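# Pull the pillowcase off the pillow with two arms

## Task

Remove the pillowcase from the pillow so that both end up resting on the table with visible space between them. Slight overhang past the table edge is acceptable, and the emptied case may drop onto the table. Nothing may count as done if the robot is still what holds it in position. At the end, release everything and move the grippers away.

## Robot and tools

Robot: two arms, left_arm and right_arm, each ending in a two-finger parallel gripper. The names are just labels and do not tell you which side of any camera image an arm is on.

Frame: every position and orientation uses one shared scene frame. Its origin sits at table-top height, midway between the arm bases, roughly 5 to 10 cm in from the near table edge. +x runs outward over the table, +z is up, and left_arm is on the +y side. Positions are in metres and orientations are quaternions ordered w, x, y, z. On the gripper, the fingers extend along its local +z, and they close and open along its local y. The reported hand position is the point between the finger pads, about 1 cm short of the tips, and it can be a bit wrong, more so at long reach.

Row format (used by both moving tools): 16 plain numbers covering both arms even when only one moves. The first 8 are left_arm: x, y, z, qw, qx, qy, qz, opening. The next 8 are right_arm in the same order. x, y, z and the quaternion are an absolute target pose in the scene frame, not an offset. Opening is a scale from -1 (closed) to +1 (fully open, 0.094 m).

execute_actions(actions): actions is a list of up to 15 actions; each action is a list of up to 15 rows, and each row runs for one control step of 1/30 s. If an action has fewer than 15 rows, its final row repeats to fill all 15 steps. An empty list changes nothing and just returns the current state and images. A target farther than 0.6 m from the gripper's current position along any of its own axes causes that action to be refused for both arms; if the first action fails this, or any action is malformed, the whole call does nothing. To hold an orientation steady, repeat the same quaternion in every row instead of copying the last reported one, which may have drifted.

move(target, speed, blocking): target is one 16-number row. Each gripper travels in a straight line toward its pose, with both paths finishing together, lasting 0.5 to 10 s (anything longer is cut off at 10 s, short of target). speed is the top path speed in m/s, 0.002 to 0.5, default 0.25; rotation is limited to double that value in rad/s. Grippers rotate the shorter way. Paths ignore obstacles and the other arm, grippers lag and may overshoot the set speed, particularly with the arm stretched out. The opening is applied at the start. Faster moves hit harder on contact, and aiming further past a contact presses harder. blocking=false returns after 0.5 s while motion continues; then use wait(0) to check, or stop, before sending new rows or moves. The result adds a move: line with an ending such as done, off_target, moving, held or fault, plus any limits: paced means the pose sent was clipped; held means a safety check blocked steps (the arm may then jump faster). If only one arm is named, the other finished fine. Each gripper's distance from its pose is also given.

wait(seconds): 0 to 10 s; arms keep their last command, and a running move continues (the wait ends early if it finishes). stop(): brakes a running move; it needs some room, more when fast, and fingers keep moving.

zoom_image(camera, region): camera is cam_high, cam_low, cam_left_wrist or cam_right_wrist (each 504x504); region is [x0, y0, x1, y1] pixels from the top-left corner, at most 504 by 504.

finished_scene(scene): pass the current scene's number to end it irreversibly; its result reports success and gives the next task if any. Replying without a tool call ends everything.

Controller behaviour: each control step, the commanded pose is clipped to within 70 mm and 16 degrees of the measured pose, and inverse kinematics favours position over orientation. A distant target may need several actions; after an action the arm settles at its last clipped pose only. Joint friction can leave the gripper up to about 31 mm off, so very small commands may not move it. Hand target lines show what the controller is currently aiming at; a pose unreachable line means the clearance check altered or blocked that arm's command. Elbows never fully straighten. Joint ranges in rad: waist -2.618 to 3.054, shoulder 0 to 3.142, elbow 0 to 3.142, wrist pitch -1.571 to 1.571, wrist yaw -1.571 to 1.571, wrist roll -2.094 to 2.094.

Gripping: grip_measured is the measured opening on the same -1 to 1 scale (the last joint value gives it in metres); each gripper has a fixed error up to about 1 mm. To hold something, command about 0.03 below grip_measured; smaller differences grip more gently. Pad force tops out near 50 to 62 N, lower for parts thinner than about 2 mm, with a brief spike at first touch.

To keep an arm still, resend its full last reported pose and desired opening in every call. An arm blocked by an object tends to keep pushing until commanded otherwise.

Hazards: the bar under the bases and the plate behind it are fixtures whose tops may be up to 3 cm above the table, with no warning on contact. Avoid arms colliding or pressing on each other, which can end the scene. Avoid drops, slips, slams and hard pushes. Holding loads heats motors: MOTOR HOT appears from 75 °C; at 90 °C that arm halts for 10 s (then that threshold is off for 5 minutes); at 100 °C the arm and gripper go limp and fall. These appear as OVER-TEMPERATURE FAULT lines; any FAULT line can cut short a move, action or wait.

Each tool is called after "Call:" by a JSON object that holds its "api" and its "payload", one argument or row to a line.

## Session

Call:
{"api": "execute_actions", "payload": {
  "actions": []
}}

Scene clock: 0.00 s.
left_arm: end_effector_position=(+0.2959, +0.4112, +0.3248) grip_measured=+1.000 end_effector_quat_wxyz=(+0.394, +0.024, +0.829, +0.396) | right_arm: end_effector_position=(+0.1221, -0.4933, +0.2995) grip_measured=+1.000 end_effector_quat_wxyz=(+0.179, +0.016, +0.957, -0.227)
Joint positions: left_arm=[-0.132  0.973  1.099 -0.66  -0.864  0.405  0.094] | right_arm=[-1.281  1.174  1.49  -1.341 -0.186 -1.135  0.094]
Joint velocities: left_arm=[ 0.007 -0.012  0.007  0.066 -0.022 -0.022  0.   ] | right_arm=[-0.007 -0.012  0.007  0.007  0.037  0.007  0.   ]
Motor temperatures (°C, as the motors report them): left_arm=[22 28 26 22 22 21] | right_arm=[21 29 25 24 23 24]
Hand target (left_arm): +0.296, +0.411, +0.325; +0.394, +0.024, +0.829, +0.396
Hand target (right_arm): +0.122, -0.493, +0.300; +0.179, +0.016, +0.957, -0.227

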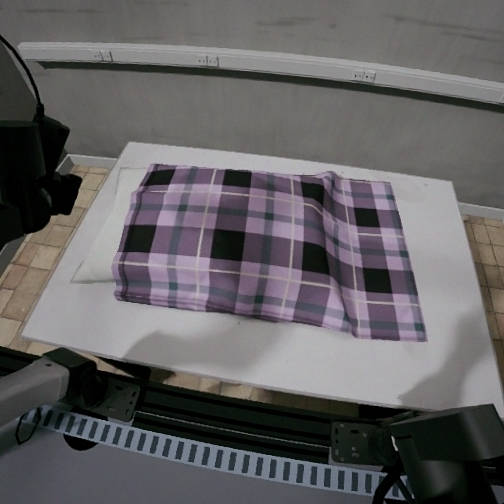

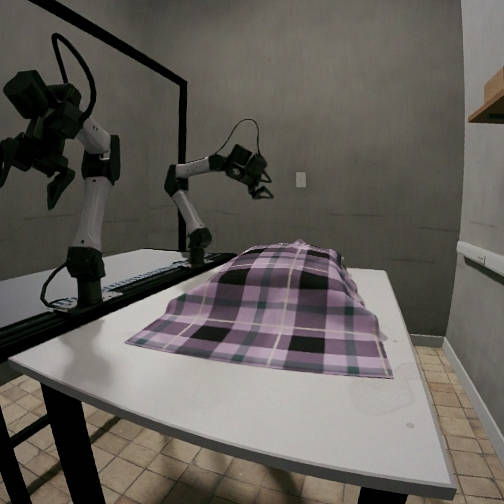

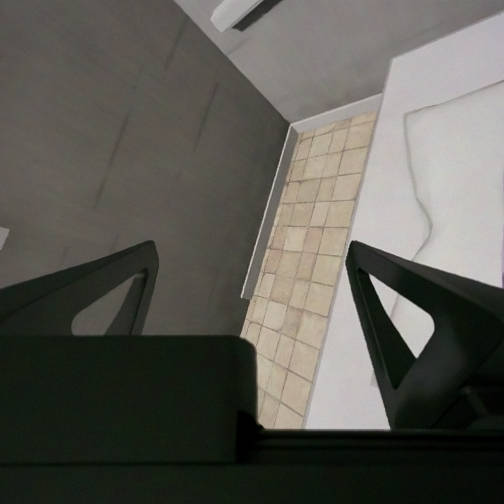

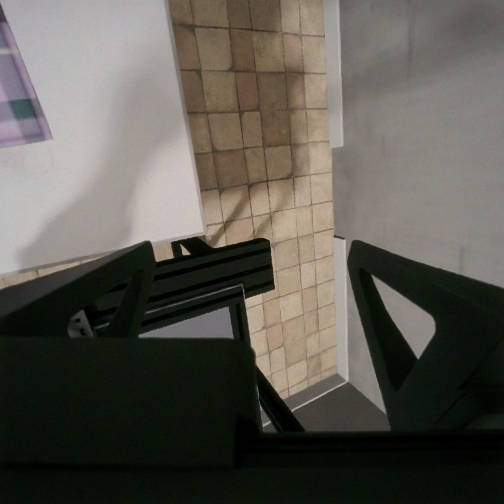

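Call:
{"api": "zoom_image", "payload": {
  "camera": "cam_high",
  "region": [280,150,460,360]
}}

Call:
{"api": "zoom_image", "payload": {
  "camera": "cam_low",
  "region": [110,220,410,400]
}}

Region (280, 150, 460, 360) of cam_high's 504x504 image, scaled by 2.400, with more detail than that image has; it fills the left 432 columns of this view, and the rest is white.

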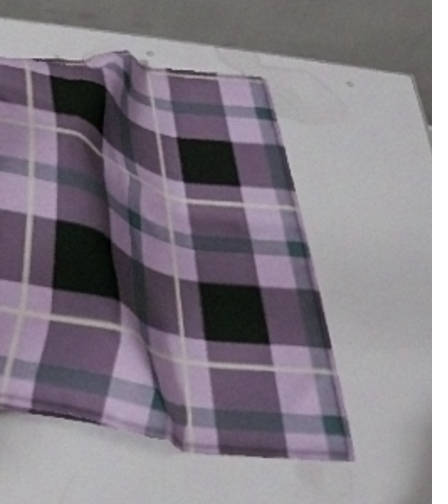

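Region (110, 220, 410, 400) of cam_low's 504x504 image, scaled by 1.680, with more detail than that image has; it fills the top 302 rows of this view, and the rest is white.

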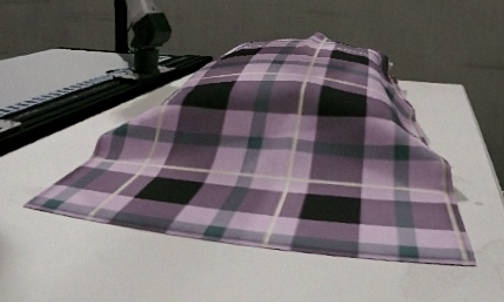

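Call:
{"api": "move", "payload": {
  "target": [0.38,0.47,0.2,0.2,-0.28,0.815,-0.45,-1,0.38,-0.25,0.13,0,0,0.924,0.383,0.2],
  "speed": 0.3
}}

Scene clock: 4.70 s.
left_arm: end_effector_position=(+0.3753, +0.4698, +0.1945) grip_measured=-0.977 end_effector_quat_wxyz=(+0.192, -0.293, +0.819, -0.454) | right_arm: end_effector_position=(+0.3762, -0.2533, +0.1274) grip_measured=+0.202 end_effector_quat_wxyz=(+0.003, -0.000, +0.923, +0.385)
Joint positions: left_arm=[ 0.8    1.925  1.706 -1.323  1.022  0.082  0.001] | right_arm=[-0.35   2.121  1.763 -1.498 -0.779 -0.422  0.056]
Joint velocities: left_arm=[-0.002  0.012 -0.017 -0.022 -0.022  0.095  0.001] | right_arm=[-0.007 -0.027  0.002 -0.037 -0.022 -0.007 -0.001]
Motor temperatures (°C, as the motors report them): left_arm=[22 28 27 23 22 21] | right_arm=[21 29 26 24 23 24]
Hand target (left_arm): +0.376, +0.472, +0.200; +0.197, -0.290, +0.817, -0.458
Hand target (right_arm): +0.380, -0.252, +0.131; +0.007, +0.001, +0.921, +0.388
Off the commanded pose (left_arm): 0.007 m, 2 deg.
Off the commanded pose (right_arm): 0.006 m, 0 deg.
move: done

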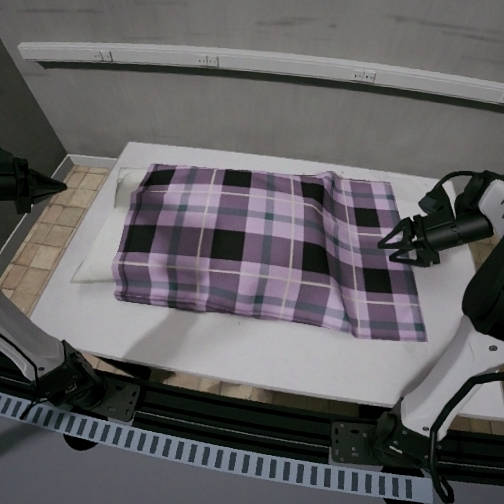

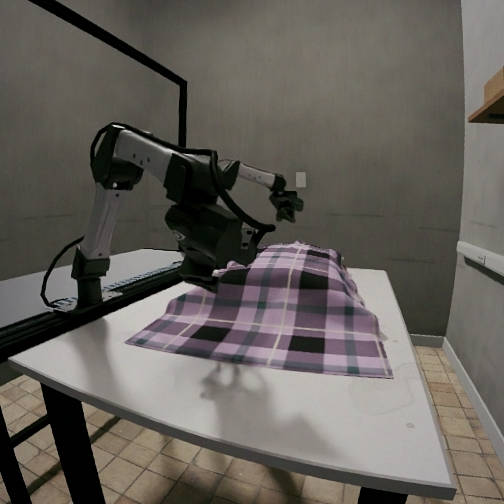

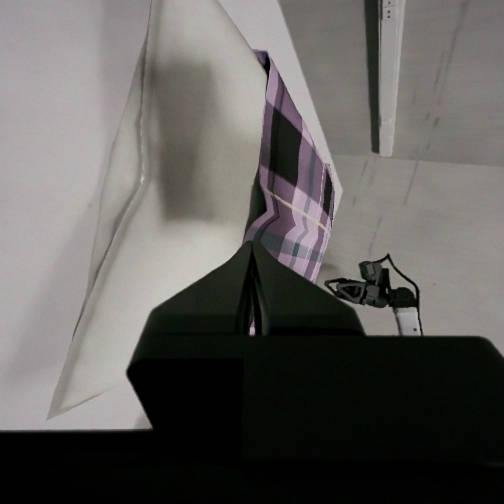

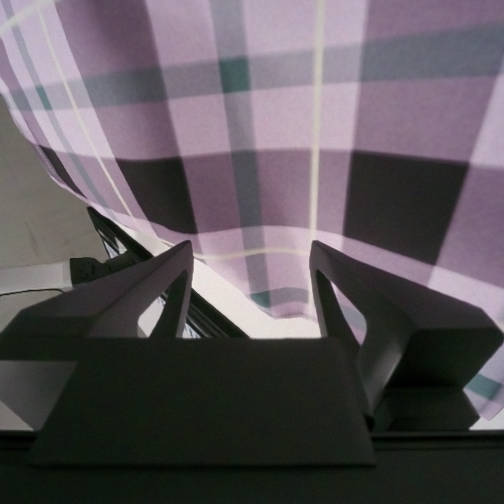

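Call:
{"api": "move", "payload": {
  "target": [0.40,0.44,0.16,0.16,-0.245,0.815,-0.49,-1,0.38,-0.175,0.05,0,0,0.924,0.383,0.2],
  "speed": 0.12
}}

Scene clock: 6.30 s.
left_arm: end_effector_position=(+0.3969, +0.4424, +0.1606) grip_measured=-0.977 end_effector_quat_wxyz=(+0.158, -0.253, +0.821, -0.486) | right_arm: end_effector_position=(+0.3822, -0.1765, +0.0478) grip_measured=+0.202 end_effector_quat_wxyz=(-0.004, -0.003, +0.925, +0.381)
Joint positions: left_arm=[ 0.716  2.037  1.706 -1.295  1.058  0.135  0.001] | right_arm=[-0.141  2.121  1.46  -1.002 -0.804 -0.139  0.056]
Joint velocities: left_arm=[-0.012  0.017  0.002  0.022 -0.081 -0.022  0.   ] | right_arm=[-0.007 -0.007 -0.012 -0.051  0.022 -0.051  0.001]
Motor temperatures (°C, as the motors report them): left_arm=[22 29 27 23 22 21] | right_arm=[21 30 27 24 23 24]
Hand target (left_arm): +0.399, +0.439, +0.160; +0.160, -0.247, +0.820, -0.491
Hand target (right_arm): +0.381, -0.175, +0.050; -0.001, -0.001, +0.923, +0.384
Off the commanded pose (left_arm): 0.004 m, 1 deg.
Off the commanded pose (right_arm): 0.003 m, 1 deg.
move: done

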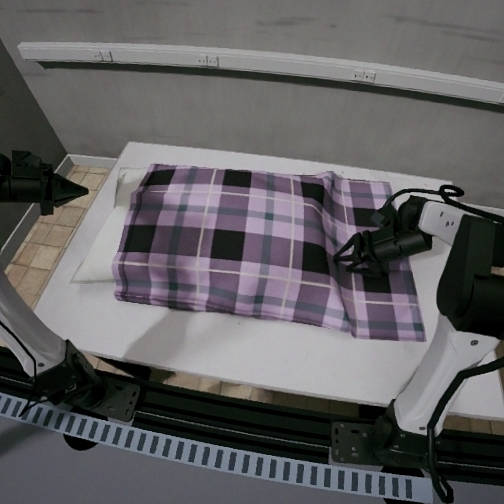

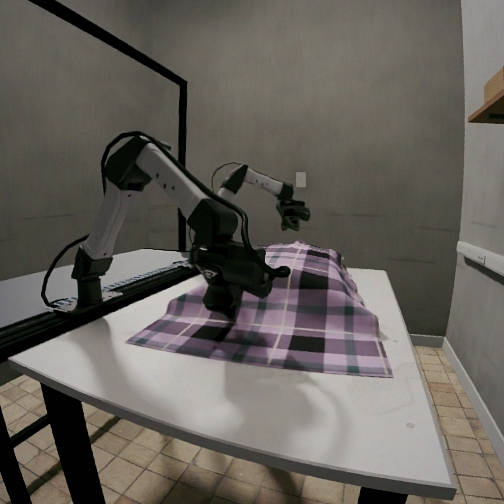

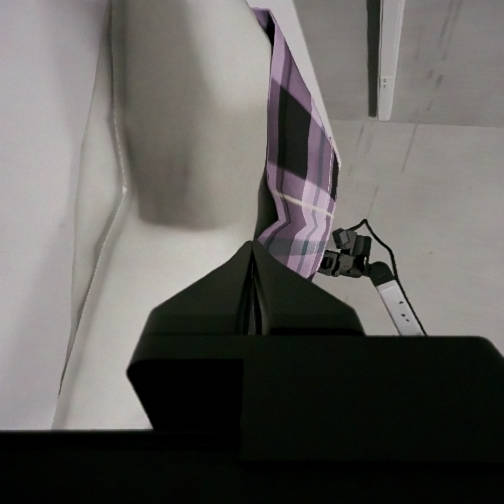

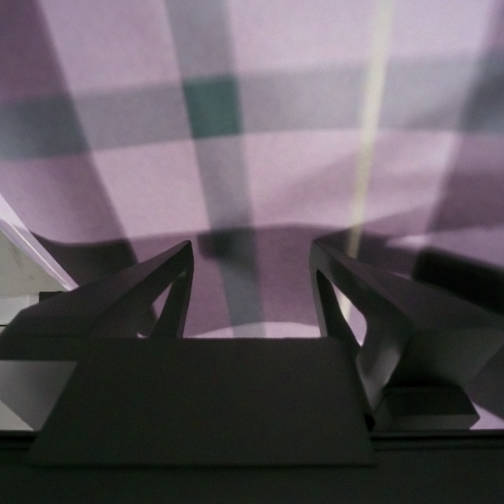

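Call:
{"api": "move", "payload": {
  "target": [0.40,0.44,0.16,0.16,-0.245,0.815,-0.49,-1,0.38,-0.15,0.036,0,0,0.924,0.383,0.2],
  "speed": 0.06
}}

Call:
{"api": "move", "payload": {
  "target": [0.40,0.44,0.16,0.16,-0.245,0.815,-0.49,-1,0.38,-0.15,0.036,0,0,0.924,0.383,-1],
  "speed": 0.06
}}

Call:
{"api": "move", "payload": {
  "target": [0.41,0.40,0.15,0.149,-0.229,0.815,-0.511,-1,0.38,-0.20,0.12,0,0,0.924,0.383,-1],
  "speed": 0.1
}}

Scene clock: 7.47 s.
left_arm: end_effector_position=(+0.3972, +0.4422, +0.1611) grip_measured=-0.977 end_effector_quat_wxyz=(+0.160, -0.252, +0.820, -0.488) | right_arm: end_effector_position=(+0.3819, -0.1515, +0.0385) grip_measured=+0.202 end_effector_quat_wxyz=(-0.004, +0.001, +0.922, +0.388)
Joint positions: left_arm=[ 0.716  2.037  1.706 -1.295  1.061  0.138  0.001] | right_arm=[-0.08   2.114  1.403 -0.884 -0.825 -0.04   0.056]
Joint velocities: left_arm=[ 0.002  0.002 -0.012  0.037 -0.037 -0.037 -0.002] | right_arm=[-0.012 -0.017  0.002  0.007  0.007  0.066 -0.001]
Motor temperatures (°C, as the motors report them): left_arm=[22 29 27 23 22 21] | right_arm=[21 31 27 24 23 24]
Hand target (left_arm): +0.400, +0.440, +0.160; +0.161, -0.246, +0.819, -0.492
Hand target (right_arm): +0.380, -0.150, +0.036; -0.000, -0.000, +0.924, +0.383
Off the commanded pose (left_arm): 0.004 m, 1 deg.
Off the commanded pose (right_arm): 0.003 m, 1 deg.
move: done

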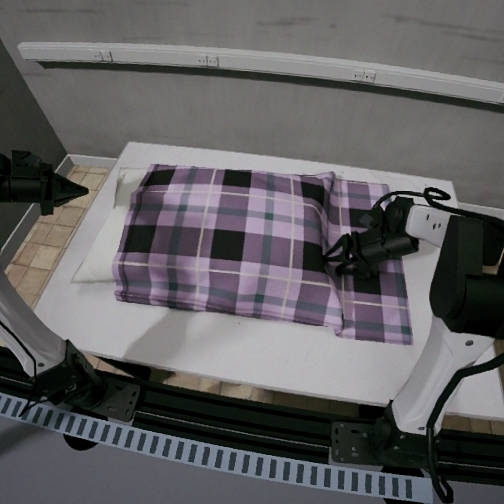

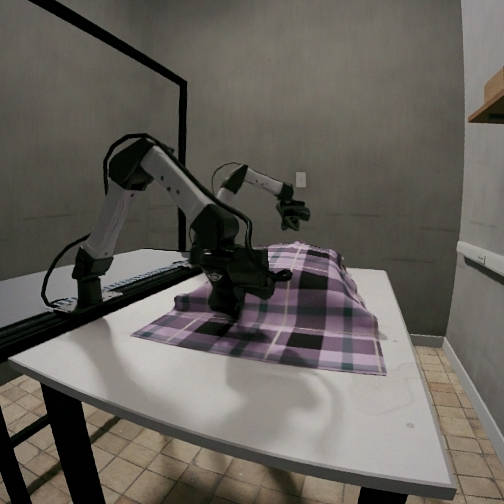

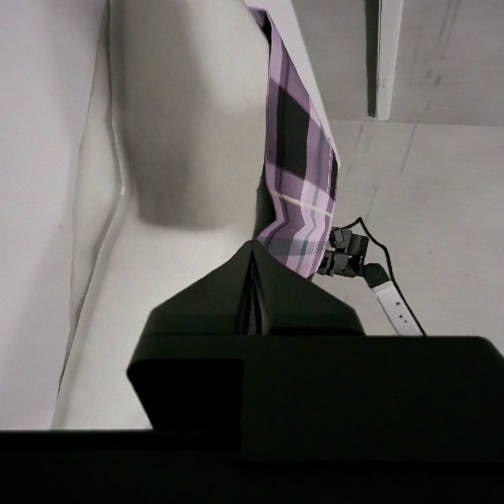

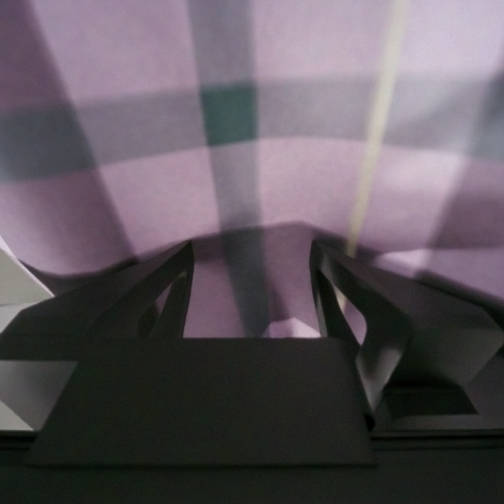

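Scene clock: 8.17 s.
left_arm: end_effector_position=(+0.3972, +0.4422, +0.1611) grip_measured=-0.977 end_effector_quat_wxyz=(+0.160, -0.252, +0.820, -0.488) | right_arm: end_effector_position=(+0.3848, -0.1517, +0.0382) grip_measured=-0.991 end_effector_quat_wxyz=(+0.003, -0.001, +0.922, +0.388)
Joint positions: left_arm=[ 0.716  2.037  1.706 -1.295  1.061  0.138  0.001] | right_arm=[-0.08   2.114  1.403 -0.868 -0.824 -0.037  0.   ]
Joint velocities: left_arm=[-0.012  0.012 -0.017 -0.037 -0.037 -0.051  0.   ] | right_arm=[-0.007 -0.002  0.002  0.066  0.007  0.066 -0.001]
Motor temperatures (°C, as the motors report them): left_arm=[22 29 27 23 22 21] | right_arm=[21 31 27 24 23 24]
Hand target (left_arm): +0.400, +0.440, +0.160; +0.161, -0.246, +0.819, -0.492
Hand target (right_arm): +0.380, -0.150, +0.036; -0.001, -0.000, +0.924, +0.383
Off the commanded pose (left_arm): 0.004 m, 1 deg.
Off the commanded pose (right_arm): 0.006 m, 1 deg.
move: done

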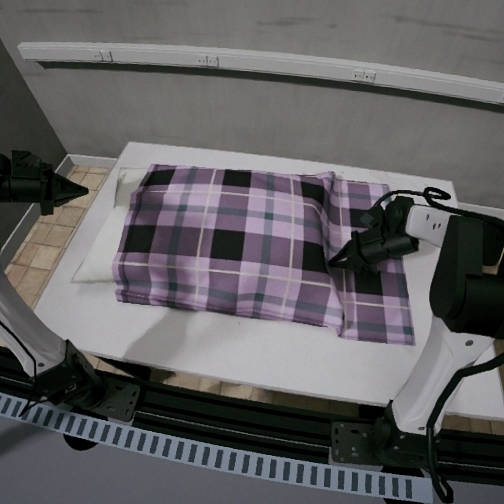

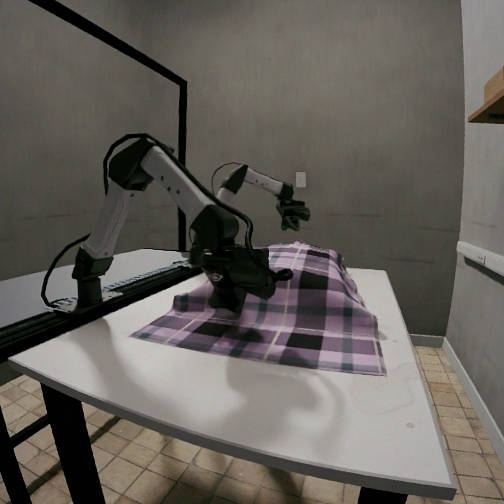

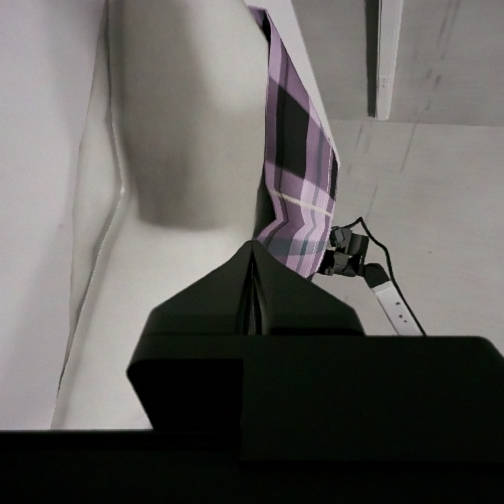

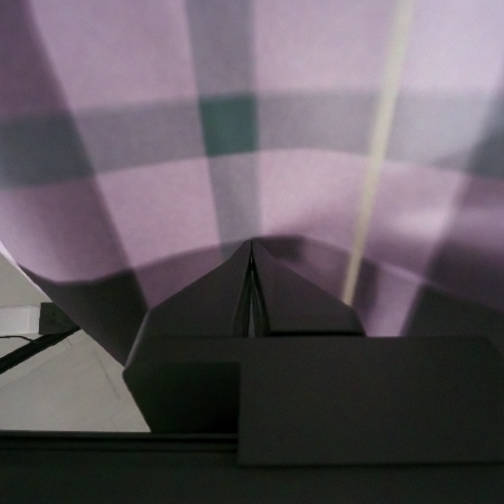

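Scene clock: 9.70 s.
left_arm: end_effector_position=(+0.4116, +0.4055, +0.1424) grip_measured=-0.977 end_effector_quat_wxyz=(+0.143, -0.234, +0.817, -0.506) | right_arm: end_effector_position=(+0.3767, -0.1944, +0.1112) grip_measured=-0.991 end_effector_quat_wxyz=(-0.011, +0.003, +0.922, +0.388)
Joint positions: left_arm=[ 0.623  2.037  1.61  -1.146  1.09   0.053  0.001] | right_arm=[-0.199  2.062  1.618 -1.295 -0.812 -0.217  0.   ]
Joint velocities: left_arm=[ 0.002  0.012  0.002  0.022 -0.022 -0.037  0.001] | right_arm=[-0.007 -0.007 -0.027 -0.037 -0.066 -0.037 -0.001]
Motor temperatures (°C, as the motors report them): left_arm=[22 30 27 23 22 21] | right_arm=[21 32 27 24 23 24]
Hand target (left_arm): +0.409, +0.400, +0.150; +0.147, -0.229, +0.816, -0.510
Hand target (right_arm): +0.379, -0.200, +0.120; +0.001, +0.000, +0.924, +0.382
Off the commanded pose (left_arm): 0.010 m, 1 deg.
Off the commanded pose (right_arm): 0.011 m, 1 deg.
move: off_target (right_arm)

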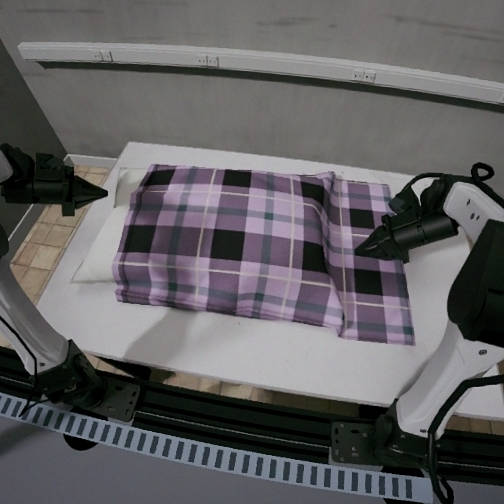

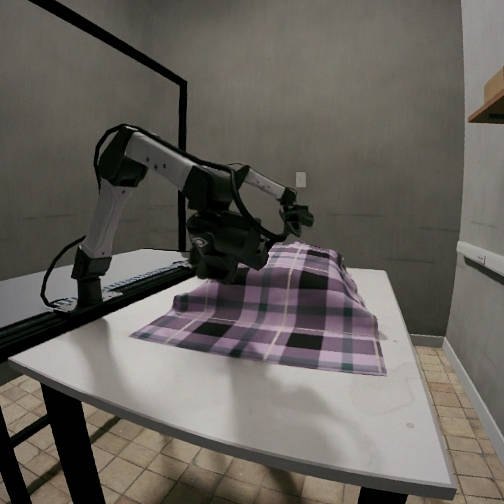

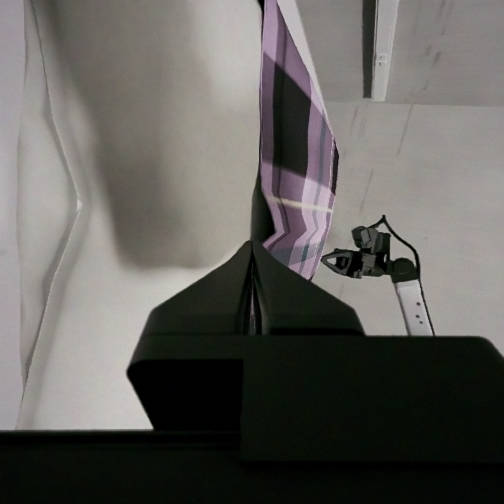

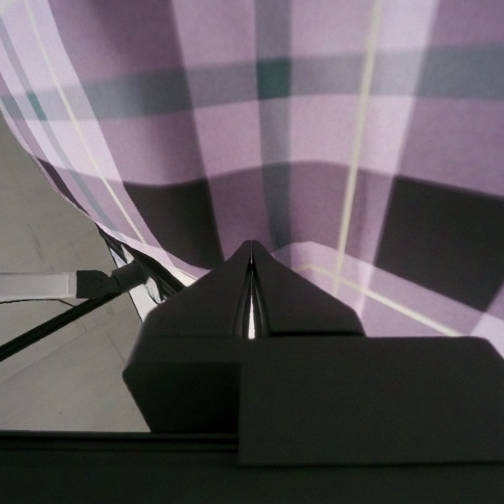

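Call:
{"api": "move", "payload": {
  "target": [0.41,0.40,0.15,0.149,-0.229,0.815,-0.511,-1,0.38,-0.315,0.06,0,0,0.93,0.37,0.2],
  "speed": 0.15
}}

Call:
{"api": "move", "payload": {
  "target": [0.41,0.40,0.15,0.149,-0.229,0.815,-0.511,-1,0.38,-0.315,0.033,0,0,0.924,0.383,0.2],
  "speed": 0.06
}}

Scene clock: 11.37 s.
left_arm: end_effector_position=(+0.4122, +0.4056, +0.1428) grip_measured=-0.977 end_effector_quat_wxyz=(+0.145, -0.233, +0.817, -0.507) | right_arm: end_effector_position=(+0.3803, -0.3113, +0.0587) grip_measured=+0.198 end_effector_quat_wxyz=(+0.002, +0.003, +0.928, +0.372)
Joint positions: left_arm=[ 0.623  2.037  1.61  -1.142  1.093  0.052  0.001] | right_arm=[-0.47   2.297  1.772 -1.417 -0.715 -0.556  0.056]
Joint velocities: left_arm=[-0.022 -0.022 -0.012  0.022 -0.022 -0.037  0.   ] | right_arm=[-0.012  0.007  0.002  0.007 -0.007 -0.037 -0.001]
Motor temperatures (°C, as the motors report them): left_arm=[22 31 27 23 22 21] | right_arm=[21 32 27 24 23 24]
Hand target (left_arm): +0.410, +0.400, +0.150; +0.149, -0.229, +0.815, -0.511
Hand target (right_arm): +0.381, -0.315, +0.060; +0.001, +0.000, +0.930, +0.368
Off the commanded pose (left_arm): 0.009 m, 1 deg.
Off the commanded pose (right_arm): 0.004 m, 0 deg.
move: done

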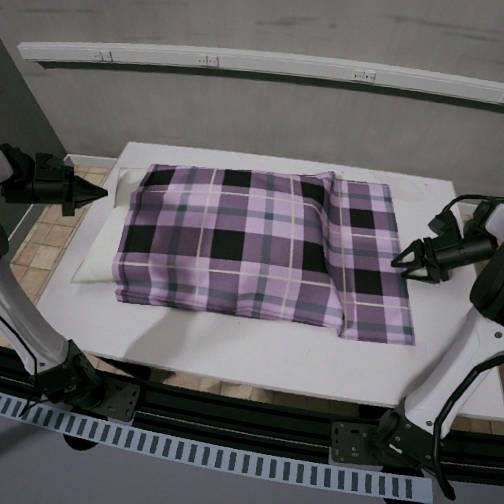

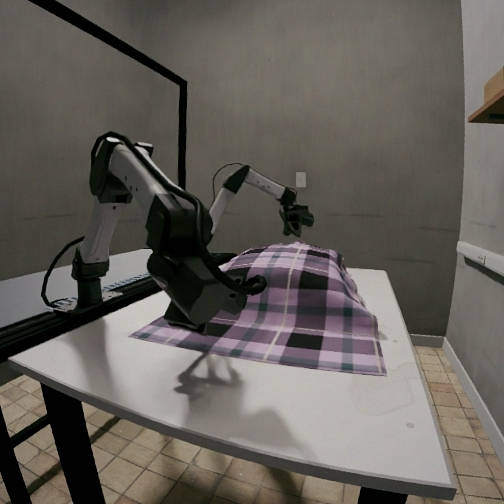

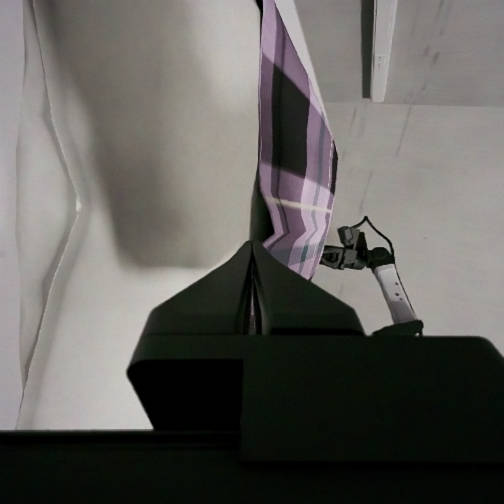

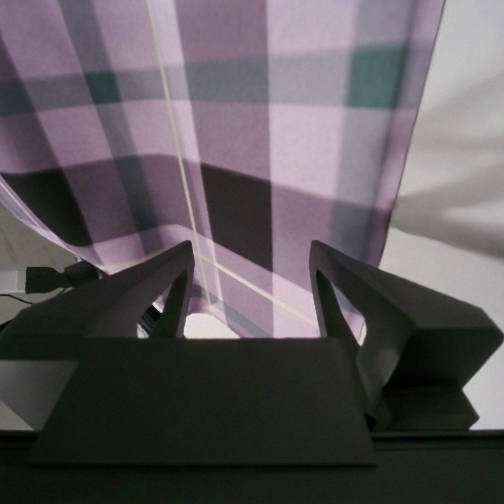

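Scene clock: 12.10 s.
left_arm: end_effector_position=(+0.4122, +0.4056, +0.1428) grip_measured=-0.977 end_effector_quat_wxyz=(+0.145, -0.233, +0.817, -0.507) | right_arm: end_effector_position=(+0.3818, -0.3116, +0.0386) grip_measured=+0.198 end_effector_quat_wxyz=(-0.003, -0.003, +0.925, +0.380)
Joint positions: left_arm=[ 0.623  2.037  1.61  -1.142  1.093  0.052  0.001] | right_arm=[-0.47   2.351  1.772 -1.389 -0.722 -0.58   0.056]
Joint velocities: left_arm=[ 0.007 -0.012 -0.002 -0.022 -0.022 -0.007  0.   ] | right_arm=[-0.007  0.012 -0.007 -0.051 -0.037 -0.007  0.   ]
Motor temperatures (°C, as the motors report them): left_arm=[22 31 27 23 22 21] | right_arm=[21 33 27 24 23 24]
Hand target (left_arm): +0.410, +0.400, +0.150; +0.149, -0.229, +0.815, -0.511
Hand target (right_arm): +0.380, -0.315, +0.033; -0.000, +0.000, +0.924, +0.383
Off the commanded pose (left_arm): 0.009 m, 1 deg.
Off the commanded pose (right_arm): 0.007 m, 1 deg.
move: done

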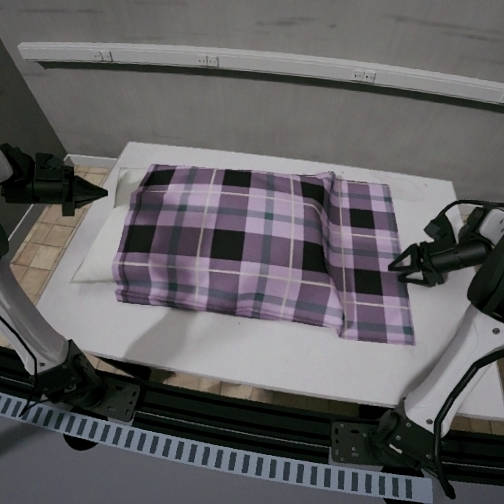

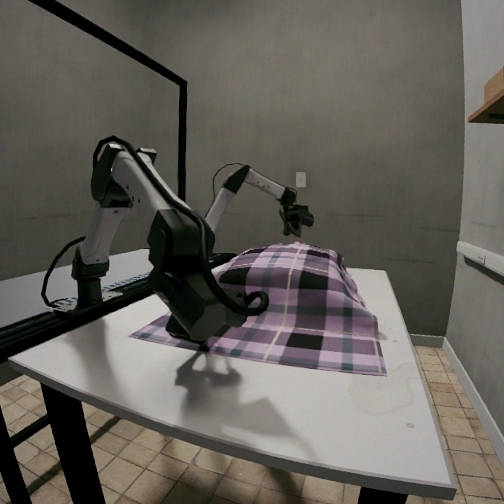

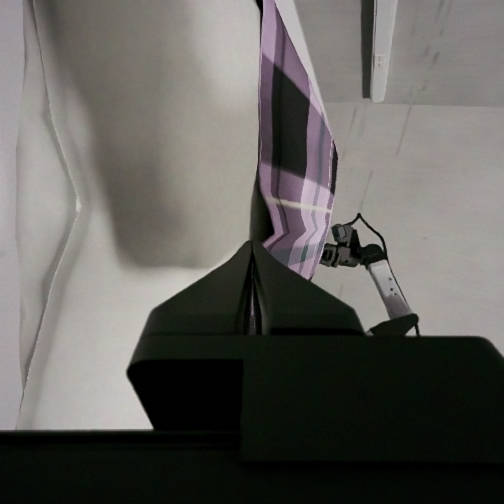

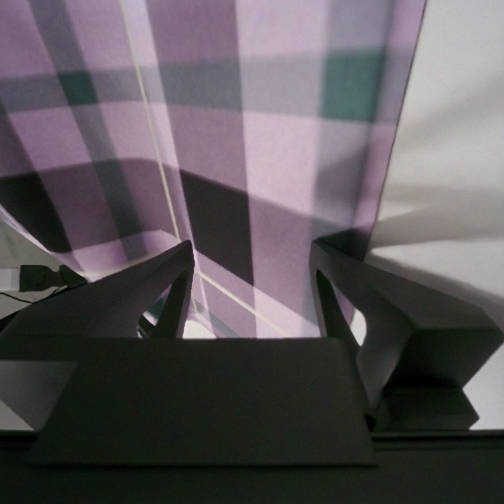

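Call:
{"api": "move", "payload": {
  "target": [0.41,0.40,0.15,0.149,-0.229,0.815,-0.511,-1,0.38,-0.27,0.03,0,0,0.924,0.383,0.2],
  "speed": 0.05
}}

Scene clock: 13.50 s.
left_arm: end_effector_position=(+0.4122, +0.4056, +0.1428) grip_measured=-0.977 end_effector_quat_wxyz=(+0.145, -0.234, +0.817, -0.507) | right_arm: end_effector_position=(+0.3804, -0.2703, +0.0381) grip_measured=+0.198 end_effector_quat_wxyz=(-0.003, +0.004, +0.919, +0.395)
Joint positions: left_arm=[ 0.623  2.037  1.61  -1.142  1.093  0.051  0.001] | right_arm=[-0.386  2.279  1.637 -1.269 -0.783 -0.471  0.056]
Joint velocities: left_arm=[-0.007  0.007 -0.007 -0.022  0.007  0.007  0.   ] | right_arm=[-0.007 -0.012  0.017 -0.066 -0.081  0.022  0.   ]
Motor temperatures (°C, as the motors report them): left_arm=[22 32 27 23 22 21] | right_arm=[21 33 27 24 23 24]
Hand target (left_arm): +0.410, +0.400, +0.150; +0.149, -0.229, +0.815, -0.511
Hand target (right_arm): +0.380, -0.270, +0.030; -0.001, -0.001, +0.923, +0.384
Off the commanded pose (left_arm): 0.009 m, 1 deg.
Off the commanded pose (right_arm): 0.008 m, 2 deg.
move: done

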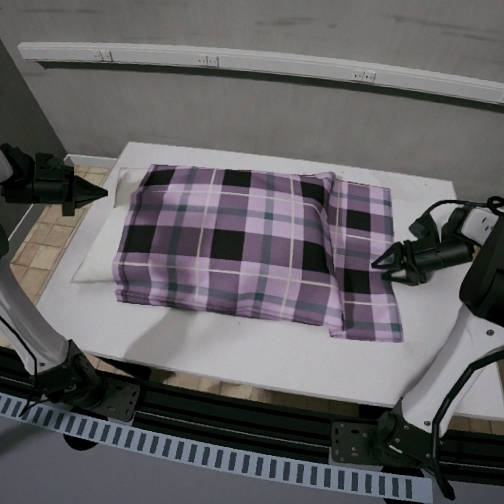

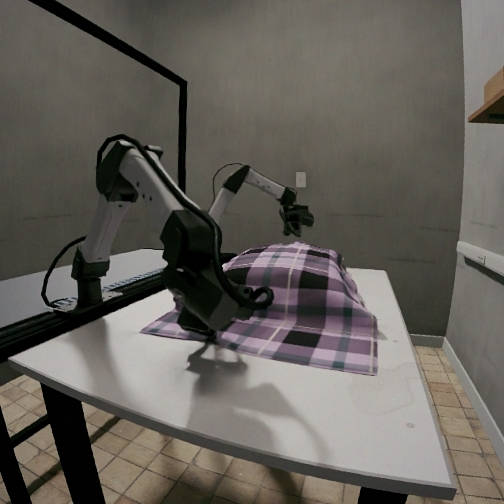

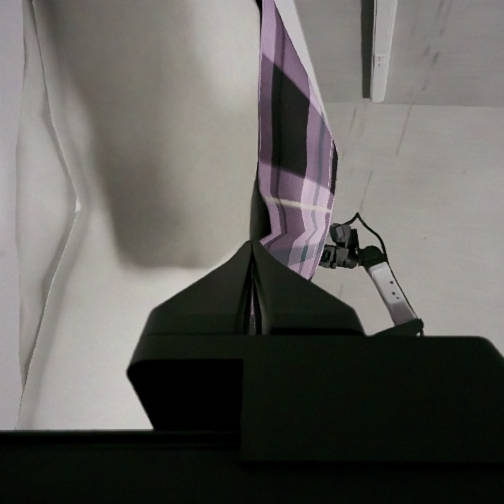

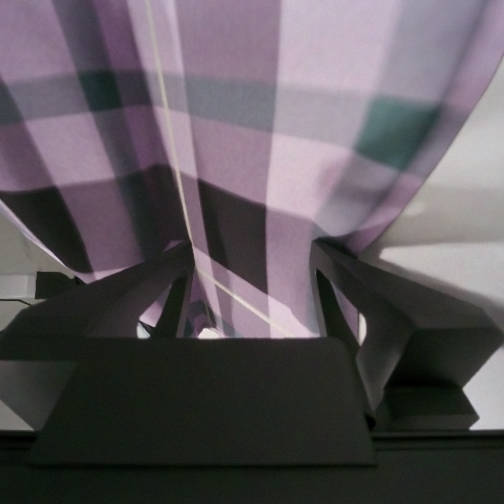

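Call:
{"api": "move", "payload": {
  "target": [0.41,0.40,0.15,0.149,-0.229,0.815,-0.511,-1,0.38,-0.185,0.03,0,0,0.924,0.383,0.3],
  "speed": 0.07
}}

Scene clock: 15.33 s.
left_arm: end_effector_position=(+0.4122, +0.4056, +0.1428) grip_measured=-0.977 end_effector_quat_wxyz=(+0.145, -0.234, +0.817, -0.507) | right_arm: end_effector_position=(+0.3829, -0.1840, +0.0398) grip_measured=+0.297 end_effector_quat_wxyz=(-0.000, +0.001, +0.917, +0.398)
Joint positions: left_arm=[ 0.623  2.037  1.61  -1.142  1.093  0.051  0.001] | right_arm=[-0.172  2.151  1.45  -0.989 -0.841 -0.175  0.061]
Joint velocities: left_arm=[ 0.007 -0.002  0.012 -0.022 -0.066 -0.037  0.001] | right_arm=[-0.002 -0.002  0.012  0.007 -0.007 -0.022  0.   ]
Motor temperatures (°C, as the motors report them): left_arm=[22 32 27 23 22 21] | right_arm=[21 34 27 24 23 24]
Hand target (left_arm): +0.410, +0.400, +0.150; +0.149, -0.229, +0.815, -0.511
Hand target (right_arm): +0.380, -0.185, +0.030; -0.001, -0.001, +0.923, +0.384
Off the commanded pose (left_arm): 0.009 m, 1 deg.
Off the commanded pose (right_arm): 0.010 m, 2 deg.
move: done

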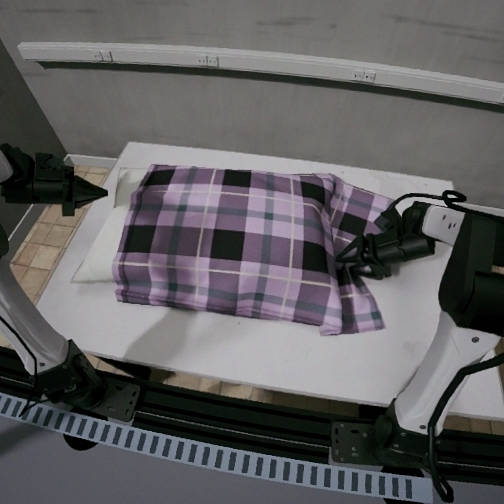

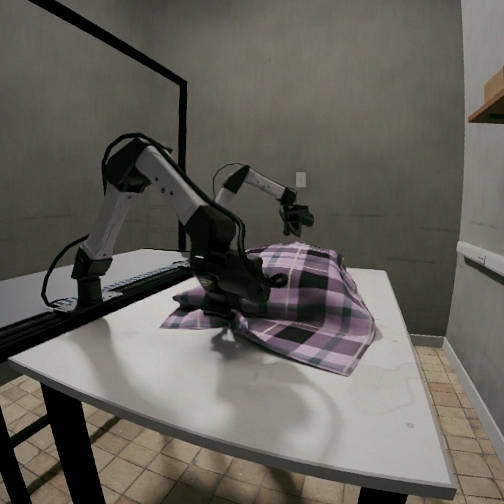

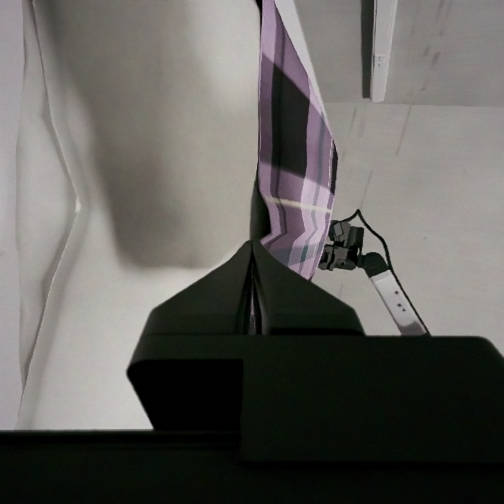

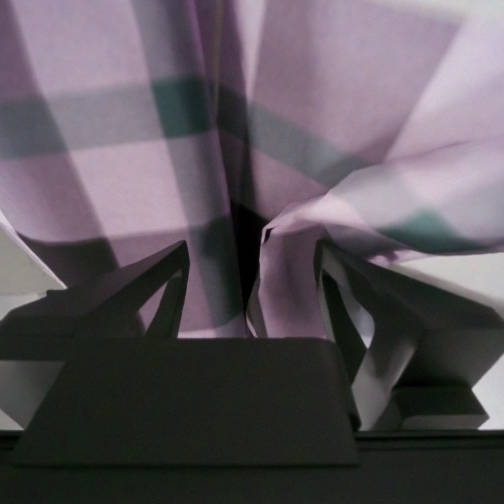

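Folds are between the fingers now. Close.

Call:
{"api": "move", "payload": {
  "target": [0.41,0.40,0.15,0.149,-0.229,0.815,-0.511,-1,0.38,-0.18,0.03,0,0,0.924,0.383,-1],
  "speed": 0.05
}}

Call:
{"api": "move", "payload": {
  "target": [0.41,0.39,0.075,0.149,-0.229,0.815,-0.511,-1,0.38,-0.22,0.14,0,0,0.924,0.383,-1],
  "speed": 0.1
}}

Scene clock: 16.23 s.
left_arm: end_effector_position=(+0.4122, +0.4056, +0.1428) grip_measured=-0.977 end_effector_quat_wxyz=(+0.145, -0.234, +0.817, -0.507) | right_arm: end_effector_position=(+0.3827, -0.1810, +0.0320) grip_measured=-0.977 end_effector_quat_wxyz=(+0.001, -0.001, +0.922, +0.388)
Joint positions: left_arm=[ 0.623  2.037  1.61  -1.142  1.093  0.051  0.001] | right_arm=[-0.157  2.151  1.429 -0.945 -0.821 -0.153  0.001]
Joint velocities: left_arm=[-0.022 -0.002 -0.012  0.022 -0.037  0.066 -0.   ] | right_arm=[-0.002 -0.022 -0.002  0.081 -0.037 -0.007 -0.001]
Motor temperatures (°C, as the motors report them): left_arm=[22 33 28 23 22 21] | right_arm=[21 34 27 24 23 24]
Hand target (left_arm): +0.410, +0.400, +0.150; +0.149, -0.229, +0.815, -0.511
Hand target (right_arm): +0.380, -0.180, +0.030; -0.000, -0.000, +0.924, +0.383
Off the commanded pose (left_arm): 0.009 m, 1 deg.
Off the commanded pose (right_arm): 0.003 m, 1 deg.
move: done

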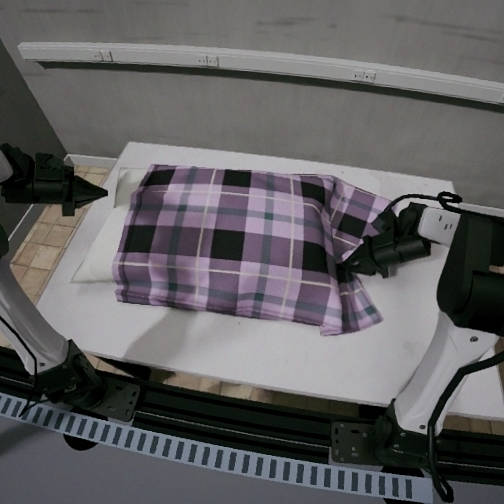

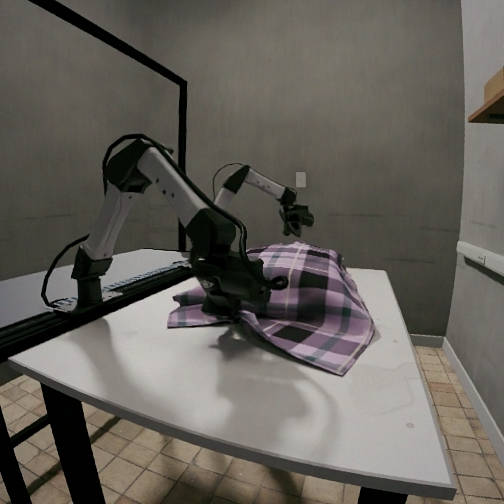

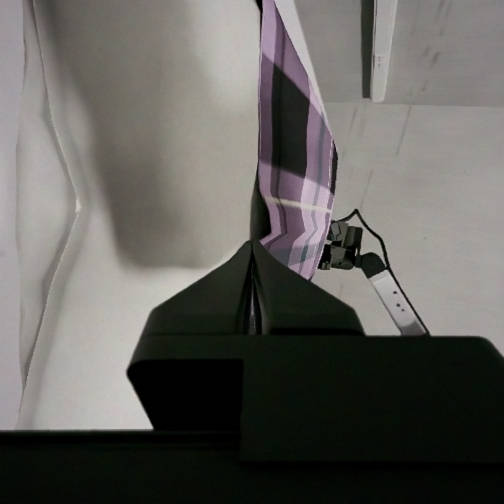

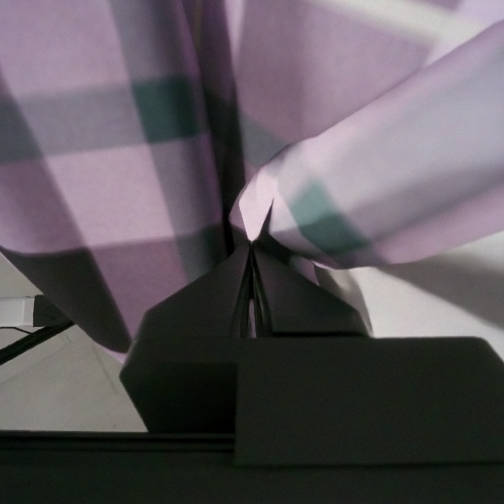

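Scene clock: 17.97 s.
left_arm: end_effector_position=(+0.4113, +0.3972, +0.0823) grip_measured=-0.977 end_effector_quat_wxyz=(+0.162, -0.226, +0.818, -0.503) | right_arm: end_effector_position=(+0.3776, -0.2143, +0.1297) grip_measured=-0.977 end_effector_quat_wxyz=(-0.011, +0.002, +0.922, +0.388)
Joint positions: left_arm=[ 0.609  2.066  1.397 -0.826  1.095  0.011  0.001] | right_arm=[-0.251  2.083  1.721 -1.43  -0.8   -0.292  0.001]
Joint velocities: left_arm=[-0.007 -0.002  0.002  0.051 -0.022 -0.022  0.001] | right_arm=[ 0.007 -0.002  0.002 -0.007  0.051 -0.022  0.   ]
Motor temperatures (°C, as the motors report them): left_arm=[22 33 28 23 22 21] | right_arm=[21 35 27 24 23 24]
Hand target (left_arm): +0.408, +0.389, +0.076; +0.149, -0.229, +0.815, -0.511
Hand target (right_arm): +0.379, -0.220, +0.140; +0.000, +0.000, +0.924, +0.382
Off the commanded pose (left_arm): 0.010 m, 2 deg.
Off the commanded pose (right_arm): 0.012 m, 1 deg.
move: off_target (right_arm)

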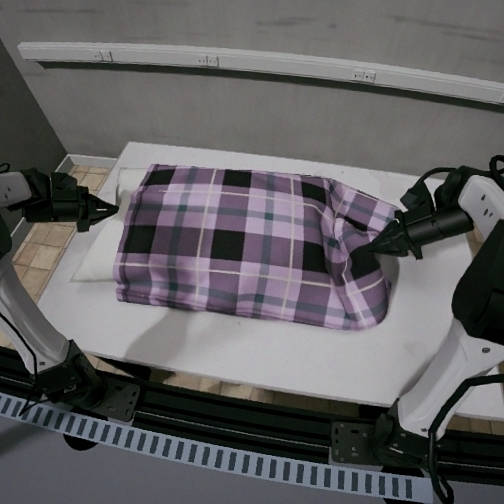

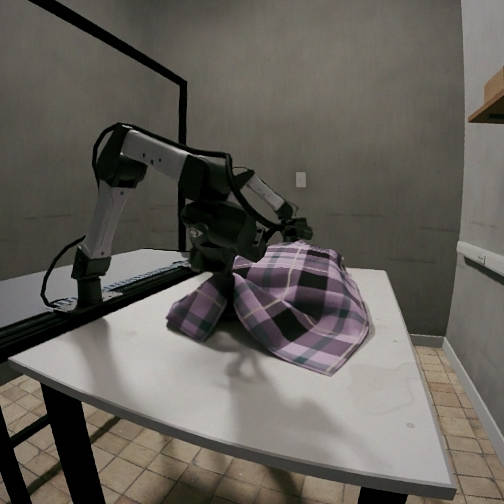

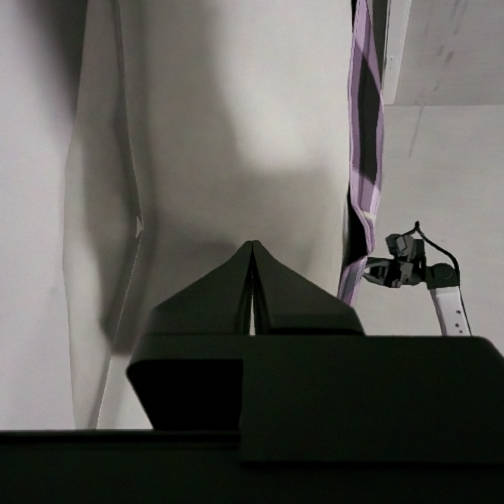

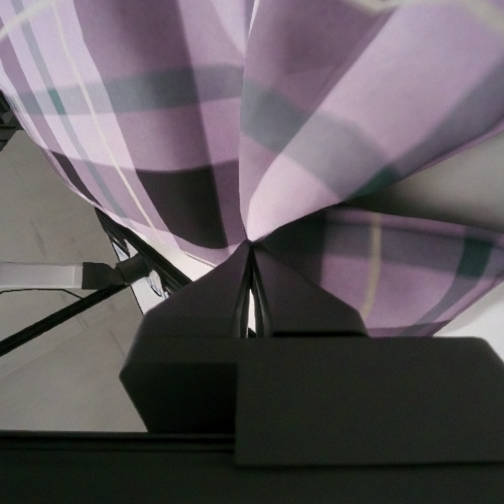

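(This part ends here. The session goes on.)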